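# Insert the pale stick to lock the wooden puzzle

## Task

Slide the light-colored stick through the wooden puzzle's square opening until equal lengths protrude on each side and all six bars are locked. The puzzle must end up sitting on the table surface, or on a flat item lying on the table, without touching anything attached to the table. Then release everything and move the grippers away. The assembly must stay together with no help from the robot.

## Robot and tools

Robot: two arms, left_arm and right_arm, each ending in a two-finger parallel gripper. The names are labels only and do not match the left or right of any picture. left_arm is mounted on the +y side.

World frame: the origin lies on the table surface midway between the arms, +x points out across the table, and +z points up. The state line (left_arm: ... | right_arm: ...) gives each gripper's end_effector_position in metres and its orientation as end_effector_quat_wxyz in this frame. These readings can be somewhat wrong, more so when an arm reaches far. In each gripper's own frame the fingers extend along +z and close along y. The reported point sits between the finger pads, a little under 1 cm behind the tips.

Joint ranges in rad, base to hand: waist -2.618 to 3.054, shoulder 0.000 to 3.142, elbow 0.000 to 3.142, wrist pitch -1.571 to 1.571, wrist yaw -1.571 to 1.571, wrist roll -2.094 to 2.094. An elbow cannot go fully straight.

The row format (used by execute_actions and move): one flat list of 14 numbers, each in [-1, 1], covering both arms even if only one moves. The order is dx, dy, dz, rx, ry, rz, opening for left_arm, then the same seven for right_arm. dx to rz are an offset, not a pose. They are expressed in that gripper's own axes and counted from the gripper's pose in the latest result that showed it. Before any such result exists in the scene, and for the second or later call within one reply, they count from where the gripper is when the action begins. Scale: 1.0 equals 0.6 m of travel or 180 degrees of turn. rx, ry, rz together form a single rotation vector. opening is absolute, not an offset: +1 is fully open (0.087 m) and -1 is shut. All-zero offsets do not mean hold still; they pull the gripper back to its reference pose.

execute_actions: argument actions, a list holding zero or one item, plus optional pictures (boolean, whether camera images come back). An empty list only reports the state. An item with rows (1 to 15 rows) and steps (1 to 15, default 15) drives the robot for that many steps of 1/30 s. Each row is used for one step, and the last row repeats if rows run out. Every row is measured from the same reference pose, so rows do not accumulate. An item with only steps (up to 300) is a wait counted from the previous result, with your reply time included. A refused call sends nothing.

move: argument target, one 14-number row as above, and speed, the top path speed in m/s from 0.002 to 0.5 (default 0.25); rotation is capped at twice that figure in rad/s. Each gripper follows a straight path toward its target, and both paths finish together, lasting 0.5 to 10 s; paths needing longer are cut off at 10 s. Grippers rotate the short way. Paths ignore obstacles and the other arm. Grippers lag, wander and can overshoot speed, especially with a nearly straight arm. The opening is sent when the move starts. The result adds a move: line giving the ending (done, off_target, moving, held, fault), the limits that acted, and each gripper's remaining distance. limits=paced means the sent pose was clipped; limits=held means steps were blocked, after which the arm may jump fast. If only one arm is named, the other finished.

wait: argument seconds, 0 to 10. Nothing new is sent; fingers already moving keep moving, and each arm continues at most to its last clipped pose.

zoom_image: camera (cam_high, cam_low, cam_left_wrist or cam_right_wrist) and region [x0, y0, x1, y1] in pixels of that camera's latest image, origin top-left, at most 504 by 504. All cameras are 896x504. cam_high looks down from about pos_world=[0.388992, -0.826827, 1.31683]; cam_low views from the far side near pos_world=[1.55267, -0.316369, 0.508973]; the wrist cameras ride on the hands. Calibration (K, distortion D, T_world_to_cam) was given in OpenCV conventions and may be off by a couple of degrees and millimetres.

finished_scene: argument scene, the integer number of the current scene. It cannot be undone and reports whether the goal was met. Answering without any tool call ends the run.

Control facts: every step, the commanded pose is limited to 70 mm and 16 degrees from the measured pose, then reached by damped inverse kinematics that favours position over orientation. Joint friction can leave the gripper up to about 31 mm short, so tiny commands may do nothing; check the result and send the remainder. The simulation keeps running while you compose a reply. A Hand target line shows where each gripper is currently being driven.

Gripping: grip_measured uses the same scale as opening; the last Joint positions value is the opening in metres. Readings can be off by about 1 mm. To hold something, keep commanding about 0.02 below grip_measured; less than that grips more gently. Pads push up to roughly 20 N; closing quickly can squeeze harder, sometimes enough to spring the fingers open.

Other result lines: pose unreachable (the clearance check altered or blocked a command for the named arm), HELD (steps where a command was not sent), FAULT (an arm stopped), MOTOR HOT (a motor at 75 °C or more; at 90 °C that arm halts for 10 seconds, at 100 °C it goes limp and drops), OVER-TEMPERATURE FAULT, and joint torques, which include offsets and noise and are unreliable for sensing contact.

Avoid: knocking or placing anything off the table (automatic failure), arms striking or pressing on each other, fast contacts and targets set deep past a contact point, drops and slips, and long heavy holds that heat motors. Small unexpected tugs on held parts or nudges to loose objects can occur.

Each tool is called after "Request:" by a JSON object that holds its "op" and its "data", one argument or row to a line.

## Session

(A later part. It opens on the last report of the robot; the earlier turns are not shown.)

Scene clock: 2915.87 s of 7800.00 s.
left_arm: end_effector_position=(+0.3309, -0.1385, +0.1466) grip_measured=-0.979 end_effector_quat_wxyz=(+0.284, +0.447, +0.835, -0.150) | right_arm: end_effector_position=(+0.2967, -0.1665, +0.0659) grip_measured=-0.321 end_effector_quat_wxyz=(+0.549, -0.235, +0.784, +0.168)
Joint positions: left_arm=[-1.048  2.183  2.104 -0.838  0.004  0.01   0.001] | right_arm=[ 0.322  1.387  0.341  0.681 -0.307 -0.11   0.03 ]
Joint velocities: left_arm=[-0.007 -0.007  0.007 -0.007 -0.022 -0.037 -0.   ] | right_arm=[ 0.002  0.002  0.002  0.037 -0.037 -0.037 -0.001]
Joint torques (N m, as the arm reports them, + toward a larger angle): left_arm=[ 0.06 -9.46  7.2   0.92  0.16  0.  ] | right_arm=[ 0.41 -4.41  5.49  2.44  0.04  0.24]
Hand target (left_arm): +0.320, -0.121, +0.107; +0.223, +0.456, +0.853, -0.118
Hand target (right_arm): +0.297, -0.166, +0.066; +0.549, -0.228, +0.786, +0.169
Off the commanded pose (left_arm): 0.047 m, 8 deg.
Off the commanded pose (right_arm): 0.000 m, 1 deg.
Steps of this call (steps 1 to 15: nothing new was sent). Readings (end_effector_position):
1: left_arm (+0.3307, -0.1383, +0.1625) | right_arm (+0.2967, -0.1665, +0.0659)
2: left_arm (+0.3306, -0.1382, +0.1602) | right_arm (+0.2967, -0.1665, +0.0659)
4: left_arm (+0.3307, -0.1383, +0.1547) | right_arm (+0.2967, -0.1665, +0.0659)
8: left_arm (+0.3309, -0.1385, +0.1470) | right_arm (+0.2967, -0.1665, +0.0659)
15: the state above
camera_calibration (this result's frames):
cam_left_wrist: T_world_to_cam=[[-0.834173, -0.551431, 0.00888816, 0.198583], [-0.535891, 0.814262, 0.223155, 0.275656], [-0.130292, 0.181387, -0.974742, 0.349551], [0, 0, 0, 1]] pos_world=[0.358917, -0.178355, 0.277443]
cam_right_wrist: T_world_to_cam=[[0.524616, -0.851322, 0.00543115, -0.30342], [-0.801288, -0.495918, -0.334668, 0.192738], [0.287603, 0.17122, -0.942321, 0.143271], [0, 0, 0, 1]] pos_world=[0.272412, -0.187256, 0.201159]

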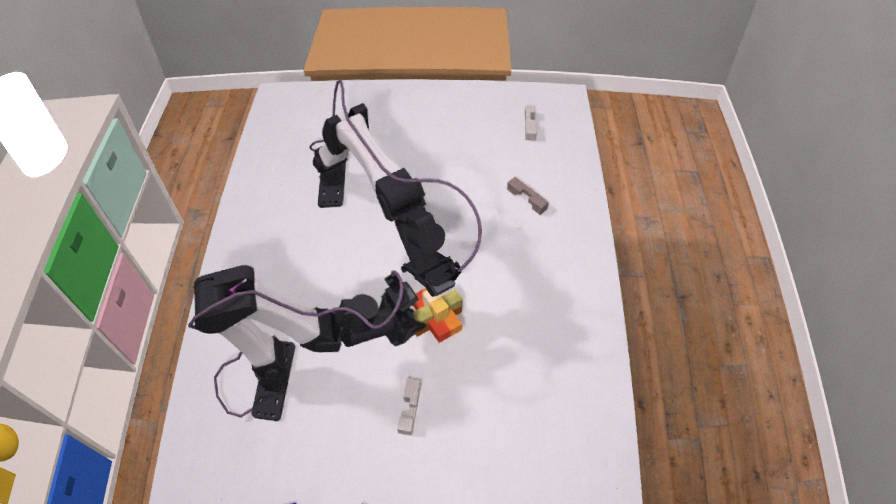

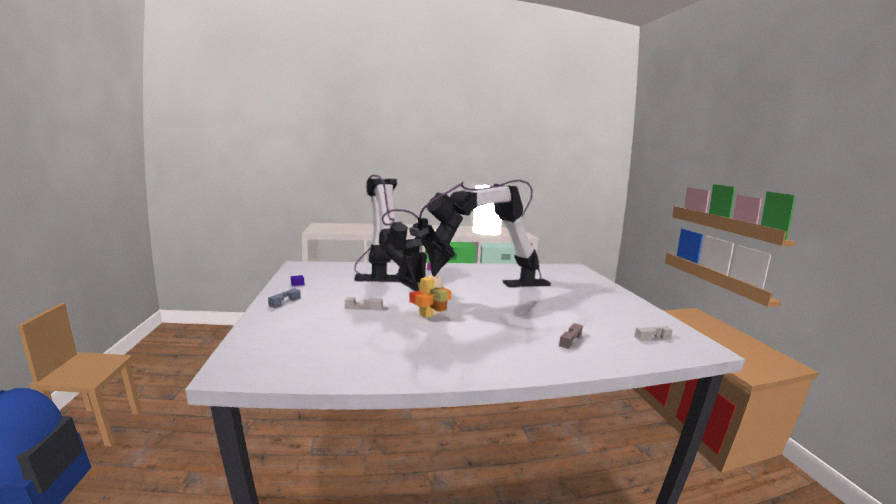

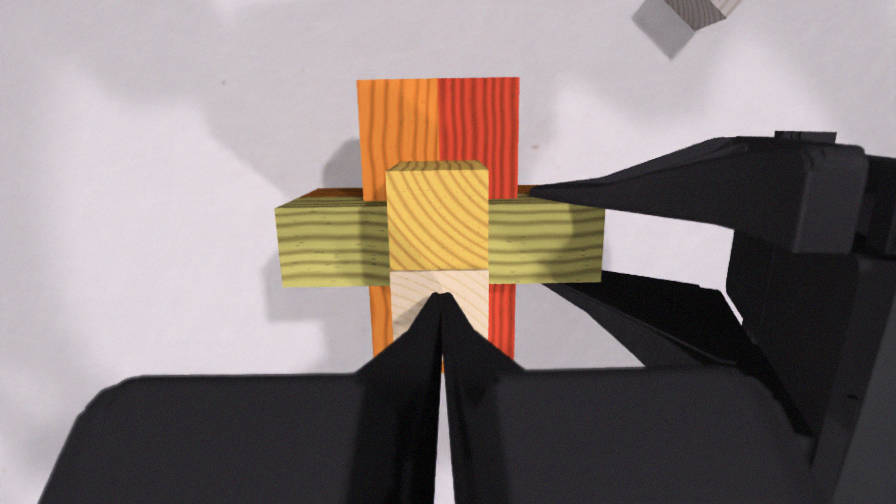

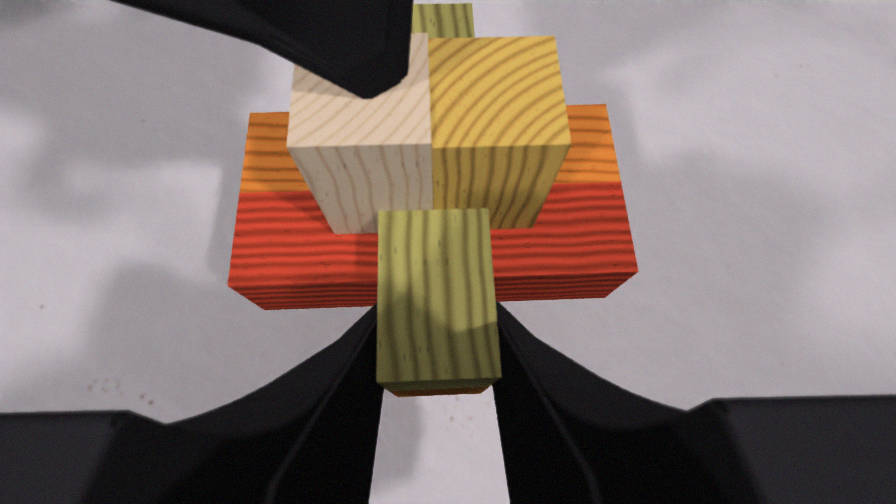

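Request:
{"op": "execute_actions", "data": {
  "actions": [
    {"rows": [[0.030,0,0.004,0,0.024,0,-1,0,0,0,0,0,0.002,-0.345],[0.036,0,0.010,0,0.028,0,-1,0,0,0,0,0,0.002,-0.345],[0.042,0,0.016,0,0.032,0,-1,0,0,0,0,0,0.002,-0.345],[0.048,0,0.022,0,0.036,0,-1,0,0,0,0,0,0.002,-0.345],[0.054,0,0.028,0,0.040,0,-1,0,0,0,0,0,0.002,-0.345],[0.058,0,0.034,0,0.044,0,-1,0,0,0,0,0,0.002,-0.345],[0.062,0,0.039,0,0.047,0,-1,0,0,0,0,0,0.002,-0.345],[0.066,0,0.043,0,0.050,0,-1,0,0,0,0,0,0.002,-0.345],[0.069,0,0.047,0,0.053,0,-1,0,0,0,0,0,0.002,-0.345],[0.072,0,0.050,0,0.055,0,-1,0,0,0,0,0,0.002,-0.345],[0.075,0,0.053,0,0.057,0,-1,0,0,0,0,0,0.002,-0.345],[0.078,0,0.056,0,0.059,0,-1,0,0,0,0,0,0.002,-0.345],[0.080,0,0.059,0,0.061,0,-1,0,0,0,0,0,0.002,-0.345],[0.082,0,0.061,0,0.062,0,-1,0,0,0,0,0,0.002,-0.345],[0.084,0,0.0638,0,0.0637,0,-1,0,0,0,0,0,0.002,-0.345]], "steps": 15}
  ],
  "pictures": false
}}

Request:
{"op": "wait", "data": {
  "seconds": 0.5
}}

Request:
{"op": "zoom_image", "data": {
  "camera": "cam_right_wrist",
  "region": [370, 100, 490, 190]
}}

Scene clock: 2929.80 s of 7800.00 s.
left_arm: end_effector_position=(+0.3313, -0.1390, +0.1437) grip_measured=-0.979 end_effector_quat_wxyz=(+0.273, +0.449, +0.838, -0.145) | right_arm: end_effector_position=(+0.2966, -0.1664, +0.0659) grip_measured=-0.321 end_effector_quat_wxyz=(+0.549, -0.236, +0.784, +0.168)
Joint positions: left_arm=[-1.048  2.217  2.158 -0.884  0.003  0.01   0.001] | right_arm=[ 0.322  1.387  0.341  0.681 -0.308 -0.111  0.03 ]
Joint velocities: left_arm=[-0.007  0.046  0.11  -0.125 -0.037  0.037  0.   ] | right_arm=[-0.012  0.012 -0.002  0.007  0.051  0.007 -0.   ]
Joint torques (N m, as the arm reports them, + toward a larger angle): left_arm=[-0.08 -7.68  6.79  1.01  0.15  0.03] | right_arm=[-0.17 -3.98  5.37  2.43 -0.12  0.11]
Hand target (left_arm): +0.321, -0.122, +0.090; +0.200, +0.459, +0.859, -0.105
Hand target (right_arm): +0.297, -0.166, +0.066; +0.549, -0.233, +0.785, +0.170
Off the commanded pose (left_arm): 0.061 m, 10 deg.
Off the commanded pose (right_arm): 0.000 m, 0 deg.
Steps of this call (steps 1 to 90: nothing new was sent; then 10.43 s passed at rest; steps 91 to 105: all 15 steps of this action). Readings (end_effector_position):
91: left_arm (+0.3310, -0.1386, +0.1473) | right_arm (+0.2966, -0.1664, +0.0659)
92: left_arm (+0.3309, -0.1385, +0.1476) | right_arm (+0.2966, -0.1664, +0.0659)
94: left_arm (+0.3307, -0.1382, +0.1470) | right_arm (+0.2966, -0.1663, +0.0659)
98: left_arm (+0.3310, -0.1386, +0.1459) | right_arm (+0.2966, -0.1663, +0.0659)
105: the state above

Scene clock: 2930.30 s of 7800.00 s.
left_arm: end_effector_position=(+0.3312, -0.1389, +0.1434) grip_measured=-0.979 end_effector_quat_wxyz=(+0.272, +0.449, +0.839, -0.144) | right_arm: end_effector_position=(+0.2966, -0.1664, +0.0659) grip_measured=-0.321 end_effector_quat_wxyz=(+0.549, -0.236, +0.784, +0.168)
Joint positions: left_arm=[-1.048  2.22   2.164 -0.89   0.003  0.01   0.001] | right_arm=[ 0.322  1.387  0.341  0.681 -0.308 -0.111  0.03 ]
Joint velocities: left_arm=[-0.002 -0.002  0.012 -0.037 -0.007  0.007 -0.   ] | right_arm=[-0.017 -0.002 -0.002 -0.11   0.022  0.051 -0.002]
Joint torques (N m, as the arm reports them, + toward a larger angle): left_arm=[-0.34 -7.42  6.78  0.94  0.2   0.08] | right_arm=[-0.06 -4.12  5.49  2.4  -0.17  0.1 ]
Hand target (left_arm): +0.321, -0.122, +0.089; +0.200, +0.459, +0.859, -0.105
Hand target (right_arm): +0.297, -0.166, +0.066; +0.549, -0.233, +0.785, +0.170
Off the commanded pose (left_arm): 0.060 m, 10 deg.
Off the commanded pose (right_arm): 0.000 m, 0 deg.
Steps of this call (steps 1 to 15: nothing new was sent). Readings (end_effector_position):
1: left_arm (+0.3313, -0.1390, +0.1433) | right_arm (+0.2966, -0.1664, +0.0659)
2: left_arm (+0.3313, -0.1390, +0.1435) | right_arm (+0.2966, -0.1664, +0.0659)
4: left_arm (+0.3313, -0.1390, +0.1434) | right_arm (+0.2966, -0.1664, +0.0659)
8: left_arm (+0.3312, -0.1389, +0.1434) | right_arm (+0.2966, -0.1664, +0.0659)
15: the state above
camera_calibration (this result's frames):
cam_left_wrist: T_world_to_cam=[[-0.833908, -0.551831, 0.00896549, 0.19853], [-0.532372, 0.808572, 0.250581, 0.270963], [-0.145528, 0.204189, -0.968054, 0.353856], [0, 0, 0, 1]] pos_world=[0.361305, -0.181792, 0.272874]
cam_right_wrist: T_world_to_cam=[[0.526072, -0.850413, 0.00683288, -0.303672], [-0.800137, -0.497661, -0.334836, 0.192132], [0.288149, 0.17068, -0.942252, 0.143031], [0, 0, 0, 1]] pos_world=[0.272271, -0.187043, 0.201179]

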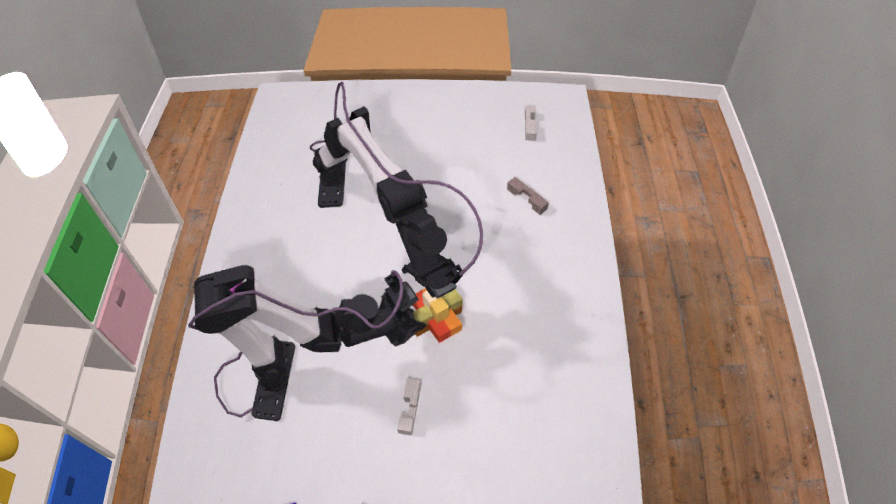

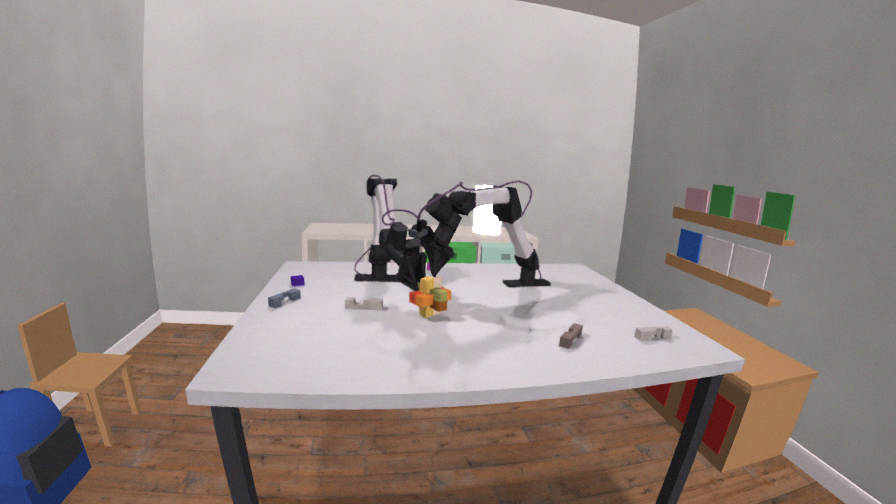

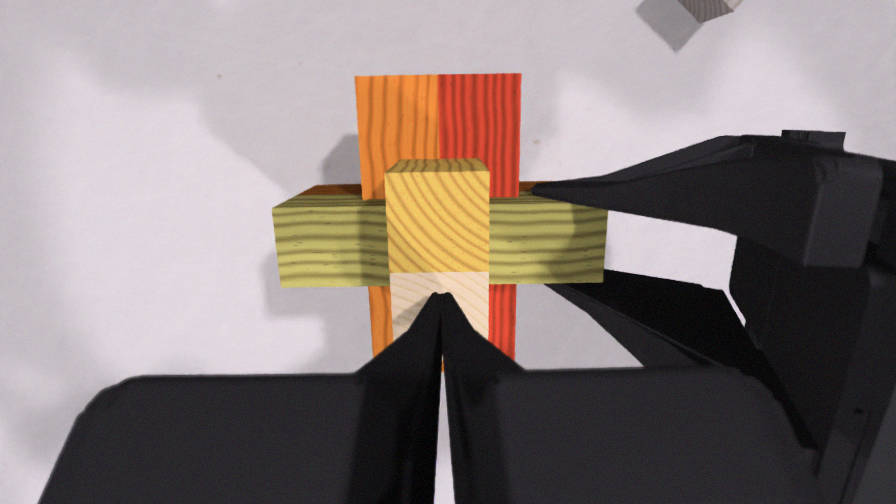

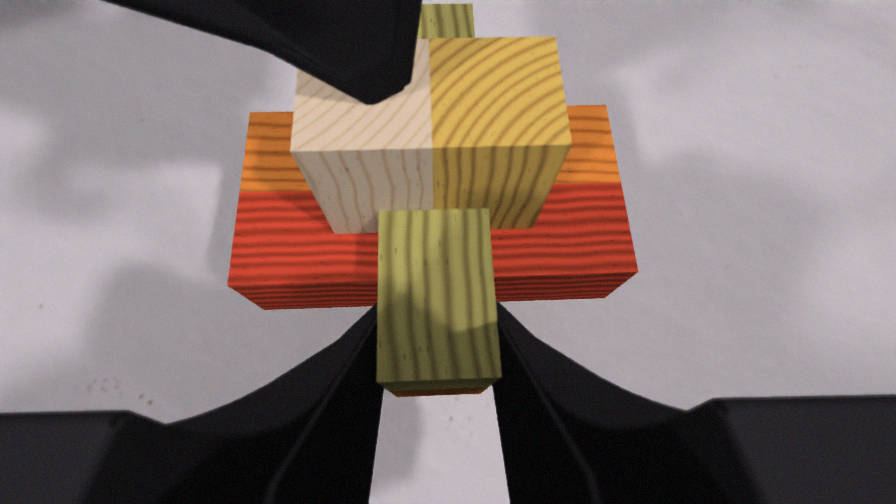

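Region (370, 100, 490, 190) of cam_right_wrist's 896x504 image, scaled by 4.200, with more detail than that image has; it fills the top 378 rows of this view, and the rest is white.

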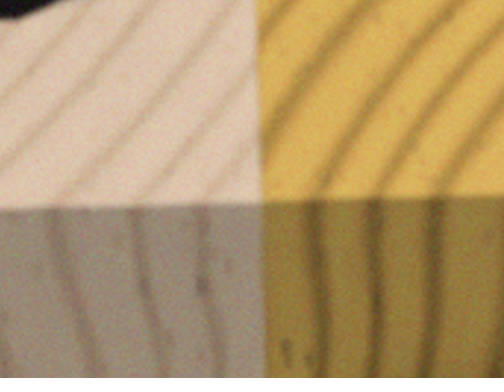

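Request:
{"op": "move", "data": {
  "target": [-0.02,0,-0.16,0,-0.05,0,-1,0,0,0,0,0,0,-0.345],
  "speed": 0.1
}}

Request:
{"op": "execute_actions", "data": {
  "actions": [
    {"rows": [[0,0,0,0,0,0,-1,0,0,0,0,0,0,-0.30],[0,0,0,0,0,0,-1,0,0,0,0,0,0,-0.27],[0,0,0,0,0,0,-1,0,0,0,0,0,0,-0.22],[0,0,0,0,0,0,-1,0,0,0,0,0,0,-0.15],[0,0,0,0,0,0,-1,0,0,0,0,0,0,-0.05],[0,0,0,0,0,0,-1,0,0,0,0,0,0,0.05],[0,0,0,0,0,0,-1,0,0,0,0,0,0,0.15]], "steps": 15}
  ]
}}

Scene clock: 2939.07 s of 7800.00 s.
left_arm: end_effector_position=(+0.3058, -0.1016, +0.2331) grip_measured=-0.979 end_effector_quat_wxyz=(+0.339, +0.436, +0.814, -0.179) | right_arm: end_effector_position=(+0.2966, -0.1664, +0.0659) grip_measured=-0.321 end_effector_quat_wxyz=(+0.549, -0.236, +0.784, +0.168)
Joint positions: left_arm=[-1.048  1.908  1.974 -0.852  0.003  0.01   0.001] | right_arm=[ 0.322  1.387  0.341  0.681 -0.308 -0.111  0.03 ]
Joint velocities: left_arm=[-0.007  0.002 -0.012  0.007 -0.037 -0.11   0.   ] | right_arm=[ 0.007 -0.002  0.007 -0.022 -0.037  0.007 -0.001]
Joint torques (N m, as the arm reports them, + toward a larger angle): left_arm=[ -0.38 -11.66   6.15   2.15   0.17   0.04] | right_arm=[ 0.02 -4.12  5.44  2.47 -0.13  0.04]
Hand target (left_arm): +0.304, -0.101, +0.228; +0.336, +0.438, +0.815, -0.179
Hand target (right_arm): +0.297, -0.166, +0.066; +0.549, -0.236, +0.784, +0.168
Off the commanded pose (left_arm): 0.005 m, 0 deg.
Off the commanded pose (right_arm): 0.000 m, 0 deg.
After step 90, 4.40 s passed at rest.
move: done
camera_calibration (this result's frames):
cam_left_wrist: T_world_to_cam=[[-0.834618, -0.550788, 0.00671634, 0.197972], [-0.547917, 0.831396, 0.0925656, 0.248768], [-0.056568, 0.073577, -0.995684, 0.395332], [0, 0, 0, 1]] pos_world=[0.323898, -0.126871, 0.369269]
cam_right_wrist: T_world_to_cam=[[0.526072, -0.850413, 0.00683288, -0.303672], [-0.800137, -0.497661, -0.334836, 0.192132], [0.288149, 0.17068, -0.942252, 0.143031], [0, 0, 0, 1]] pos_world=[0.272271, -0.187043, 0.201179]

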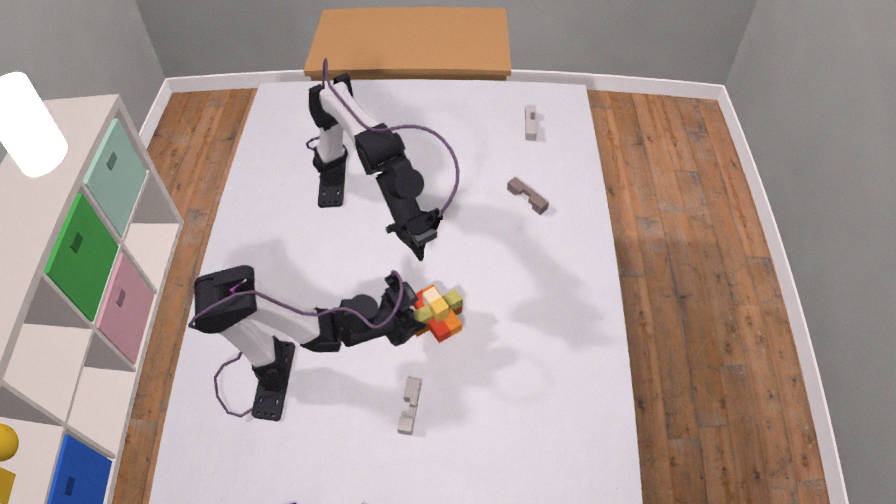

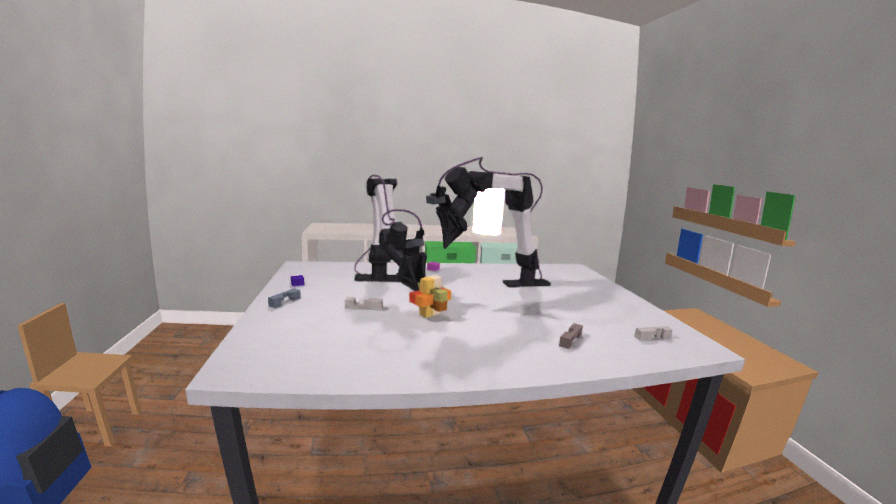

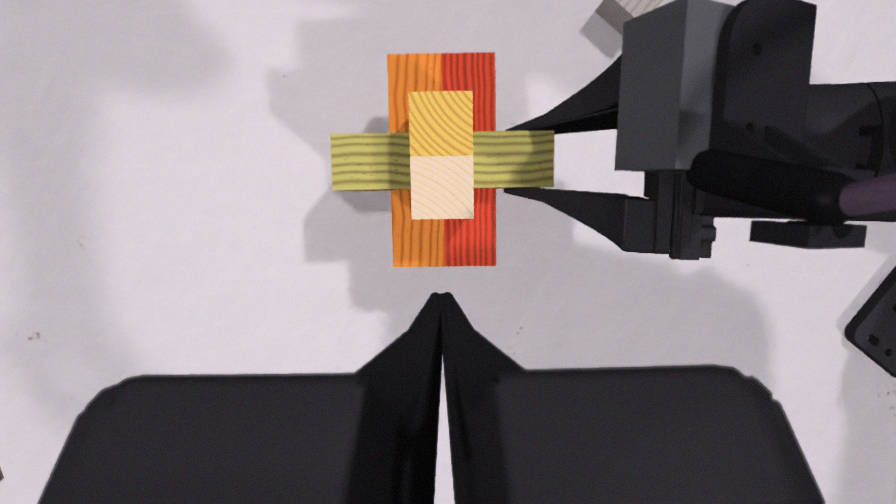

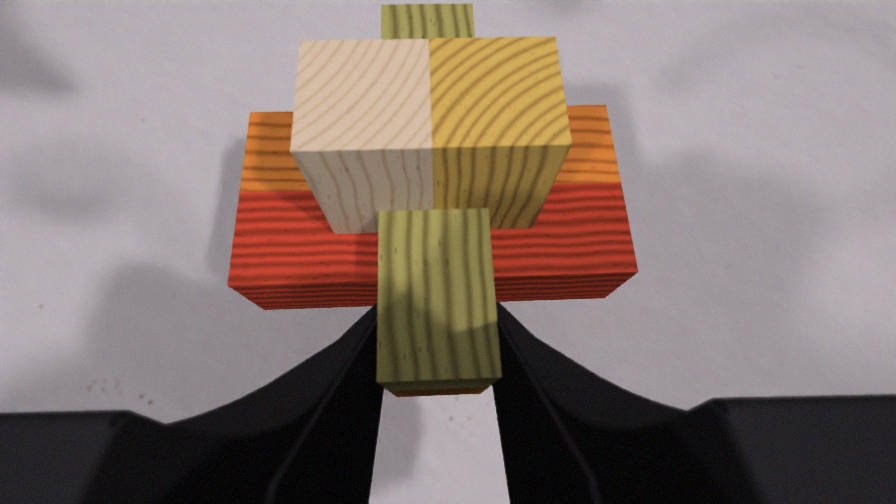

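Scene clock: 2939.57 s of 7800.00 s.
left_arm: end_effector_position=(+0.3058, -0.1016, +0.2331) grip_measured=-0.979 end_effector_quat_wxyz=(+0.339, +0.436, +0.814, -0.179) | right_arm: end_effector_position=(+0.2966, -0.1664, +0.0659) grip_measured=+0.150 end_effector_quat_wxyz=(+0.549, -0.236, +0.784, +0.168)
Joint positions: left_arm=[-1.048  1.908  1.974 -0.852  0.003  0.01   0.001] | right_arm=[ 0.322  1.387  0.341  0.681 -0.308 -0.111  0.05 ]
Joint velocities: left_arm=[-0.002  0.002 -0.002 -0.007 -0.007  0.022  0.   ] | right_arm=[ 0.002  0.002 -0.022  0.037 -0.007  0.081 -0.   ]
Joint torques (N m, as the arm reports them, + toward a larger angle): left_arm=[ -0.19 -11.11   8.28   1.99   0.19   0.06] | right_arm=[ 0.07 -4.1   5.42  2.47 -0.08  0.05]
Hand target (left_arm): +0.306, -0.102, +0.233; +0.339, +0.436, +0.814, -0.179
Hand target (right_arm): +0.297, -0.166, +0.066; +0.549, -0.236, +0.784, +0.168
Off the commanded pose (left_arm): 0.000 m, 0 deg.
Off the commanded pose (right_arm): 0.000 m, 0 deg.
Steps of this call (steps 1 to 15: all 15 steps of this action). Readings (end_effector_position):
1: left_arm (+0.3058, -0.1016, +0.2331) | right_arm (+0.2966, -0.1664, +0.0659)
2: left_arm (+0.3058, -0.1016, +0.2331) | right_arm (+0.2966, -0.1664, +0.0659)
4: left_arm (+0.3058, -0.1016, +0.2331) | right_arm (+0.2966, -0.1664, +0.0659)
8: left_arm (+0.3058, -0.1016, +0.2331) | right_arm (+0.2966, -0.1664, +0.0659)
15: the state above
camera_calibration (this result's frames):
cam_left_wrist: T_world_to_cam=[[-0.834618, -0.550788, 0.00671634, 0.197972], [-0.547917, 0.831396, 0.0925656, 0.248768], [-0.056568, 0.073577, -0.995684, 0.395332], [0, 0, 0, 1]] pos_world=[0.323898, -0.126871, 0.369269]
cam_right_wrist: T_world_to_cam=[[0.526072, -0.850413, 0.00683288, -0.303672], [-0.800137, -0.497661, -0.334836, 0.192132], [0.288149, 0.17068, -0.942252, 0.143031], [0, 0, 0, 1]] pos_world=[0.272271, -0.187043, 0.201179]

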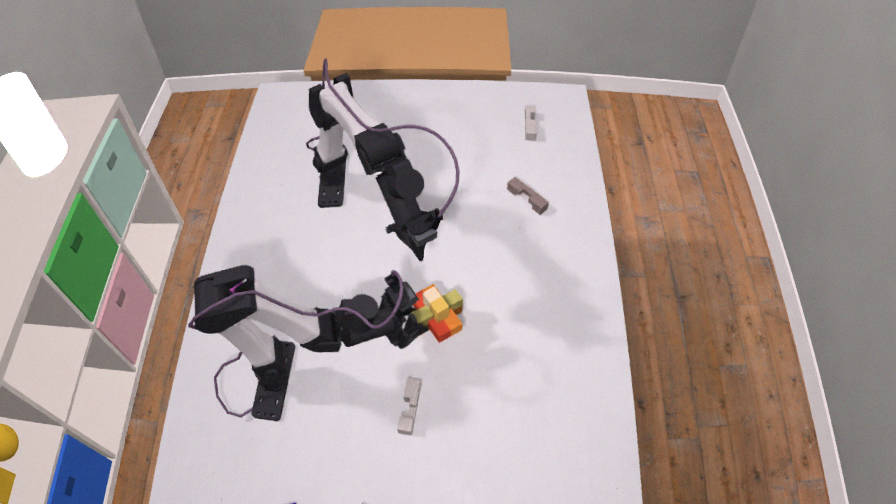

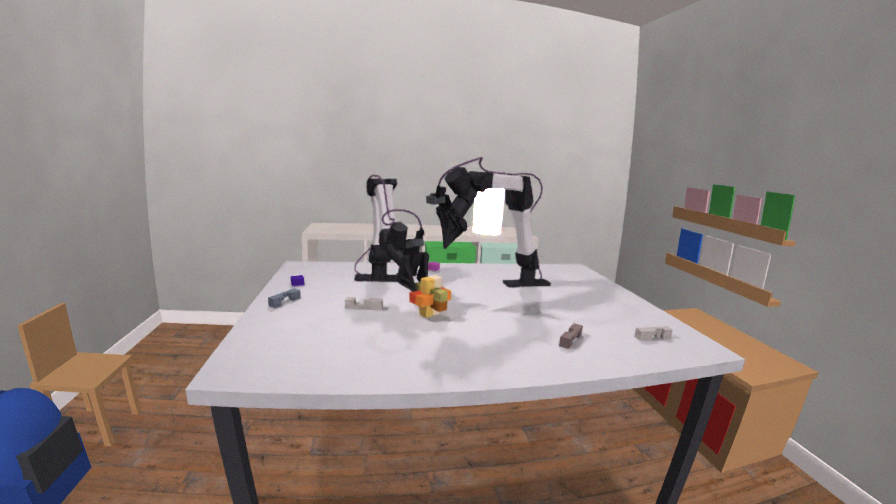

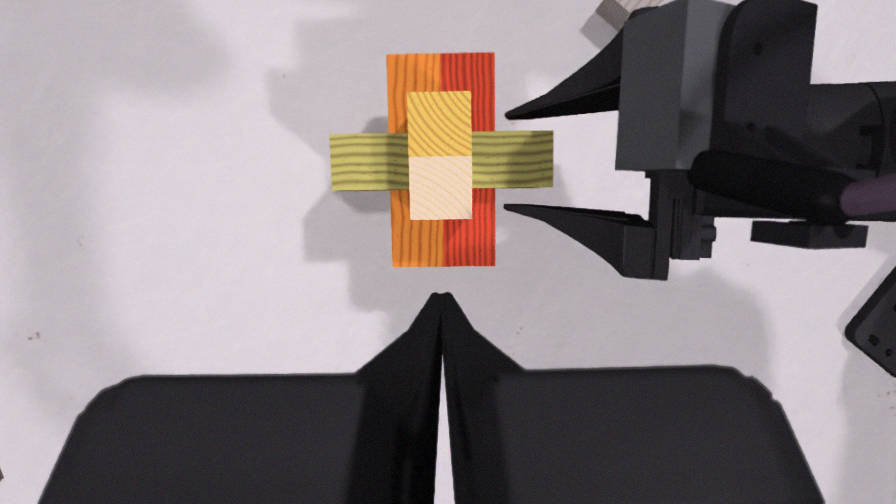

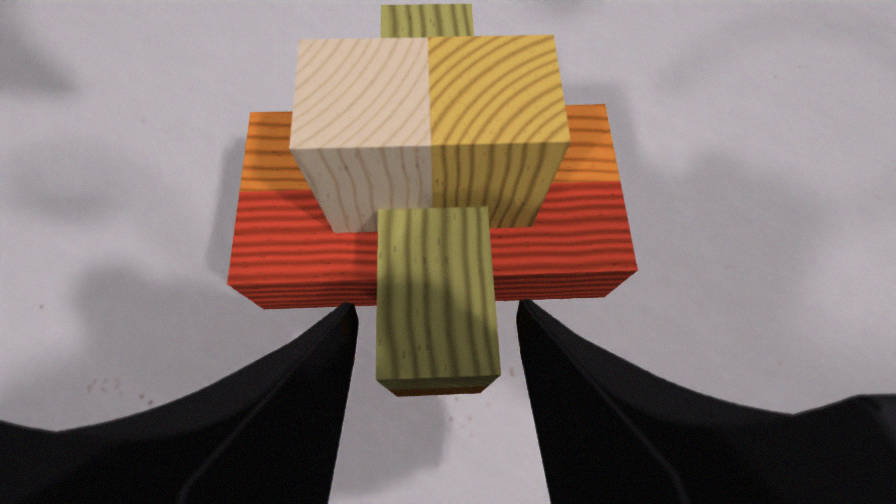

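Stable and flush. Retreat both.

Request:
{"op": "move", "data": {
  "target": [0.05,0,-0.2,0,0,0,-1,0,0,-0.17,0,0,0,0.15],
  "speed": 0.15
}}

Request:
{"op": "zoom_image", "data": {
  "camera": "cam_low",
  "region": [390, 260, 470, 330]
}}

Scene clock: 2943.17 s of 7800.00 s.
left_arm: end_effector_position=(+0.2504, -0.0202, +0.3081) grip_measured=-0.979 end_effector_quat_wxyz=(+0.356, +0.432, +0.807, -0.188) | right_arm: end_effector_position=(+0.2202, -0.2158, +0.0999) grip_measured=+0.150 end_effector_quat_wxyz=(+0.552, -0.233, +0.782, +0.171)
Joint positions: left_arm=[-1.048  1.588  1.89  -1.045  0.003  0.01   0.001] | right_arm=[ 0.102  0.697  0.228  0.078 -0.515 -0.189  0.05 ]
Joint velocities: left_arm=[ 0.012 -0.007  0.012 -0.037  0.007  0.081  0.001] | right_arm=[-0.002 -0.012  0.007  0.051  0.007 -0.037 -0.001]
Joint torques (N m, as the arm reports them, + toward a larger angle): left_arm=[-0.34 -7.66  5.58  1.68  0.18  0.  ] | right_arm=[-1.17 -1.55  6.39  2.19 -0.25 -0.09]
Hand target (left_arm): +0.246, -0.014, +0.298; +0.339, +0.436, +0.814, -0.179
Hand target (right_arm): +0.217, -0.217, +0.098; +0.550, -0.234, +0.783, +0.170
Off the commanded pose (left_arm): 0.014 m, 2 deg.
Off the commanded pose (right_arm): 0.005 m, 1 deg.
move: off_target (left_arm)
camera_calibration (this result's frames):
cam_left_wrist: T_world_to_cam=[[-0.834769, -0.550566, 0.00609773, 0.196263], [-0.549609, 0.833881, 0.0507191, 0.157146], [-0.033009, 0.0389874, -0.998694, 0.455235], [0, 0, 0, 1]] pos_world=[0.26523, -0.0407336, 0.445473]
cam_right_wrist: T_world_to_cam=[[0.524911, -0.851157, -0.000876997, -0.304927], [-0.799921, -0.492961, -0.342221, 0.119481], [0.290851, 0.180337, -0.939619, 0.206755], [0, 0, 0, 1]] pos_world=[0.1955, -0.237927, 0.234892]

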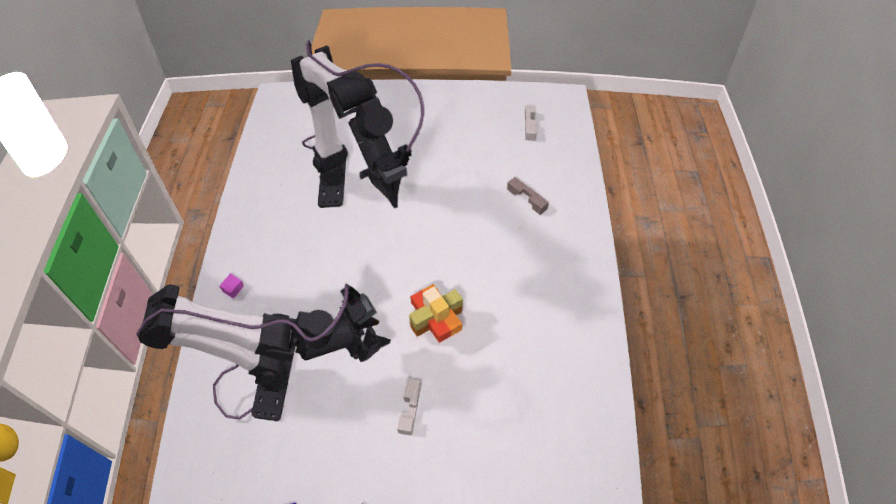

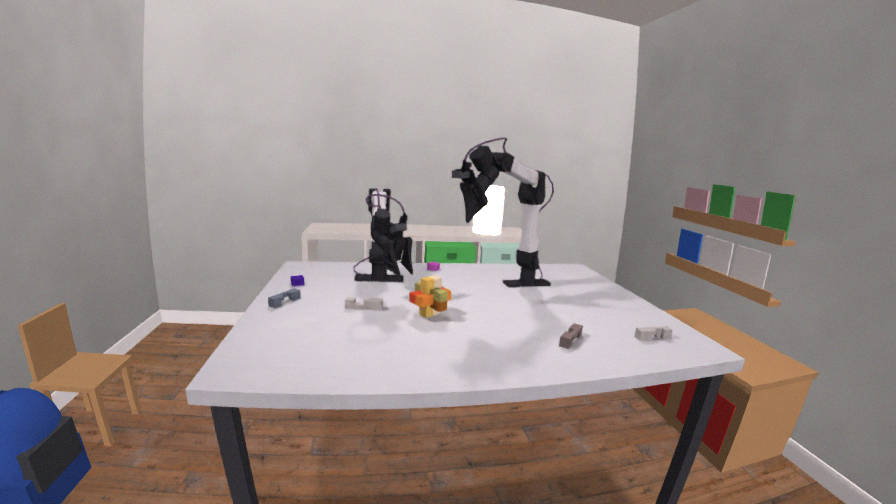

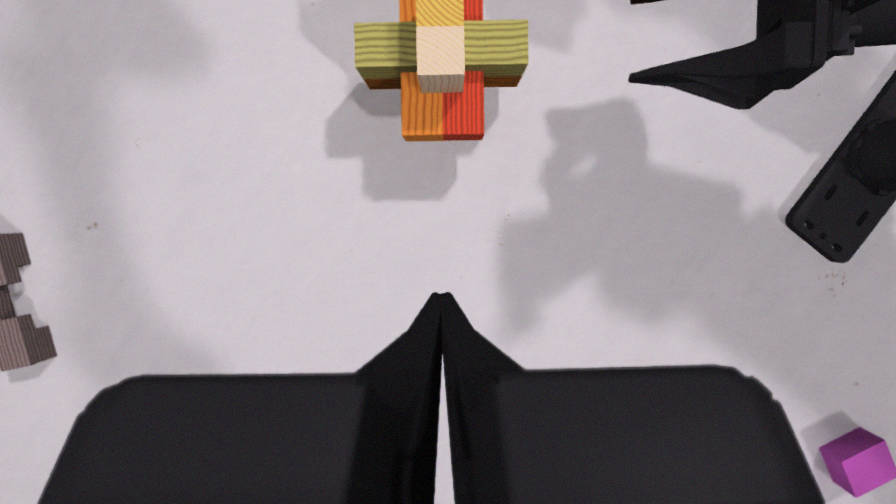

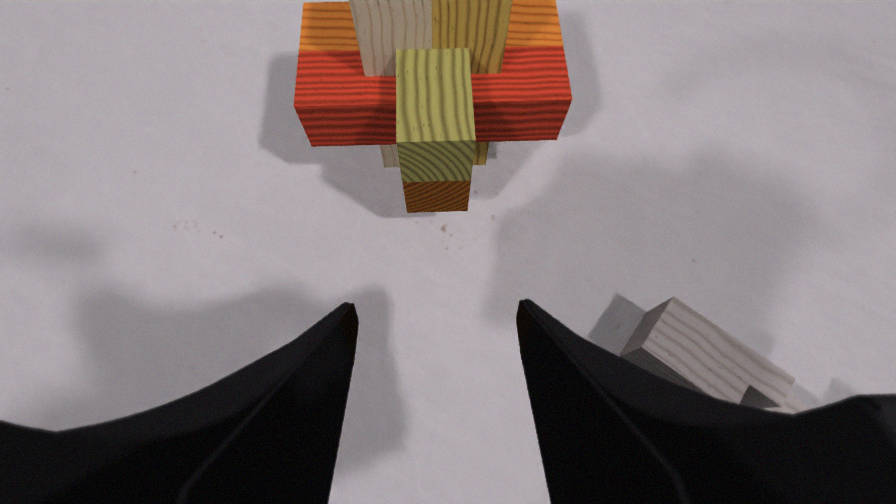

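Region (390, 260, 470, 330) of cam_low's 896x504 image, scaled by 6.300, with more detail than that image has; it fills the top 441 rows of this view, and the rest is white.

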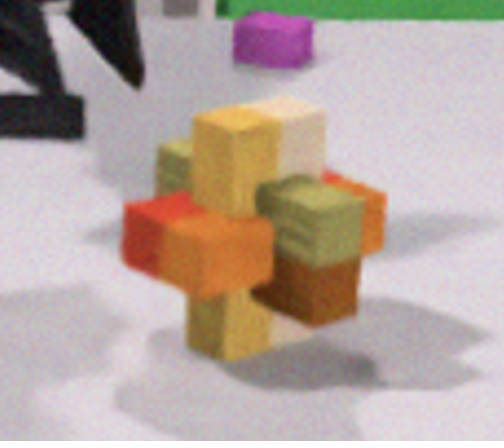

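Request:
{"op": "finished_scene", "data": {
  "scene": 1
}}

The scene is finished: the task was done.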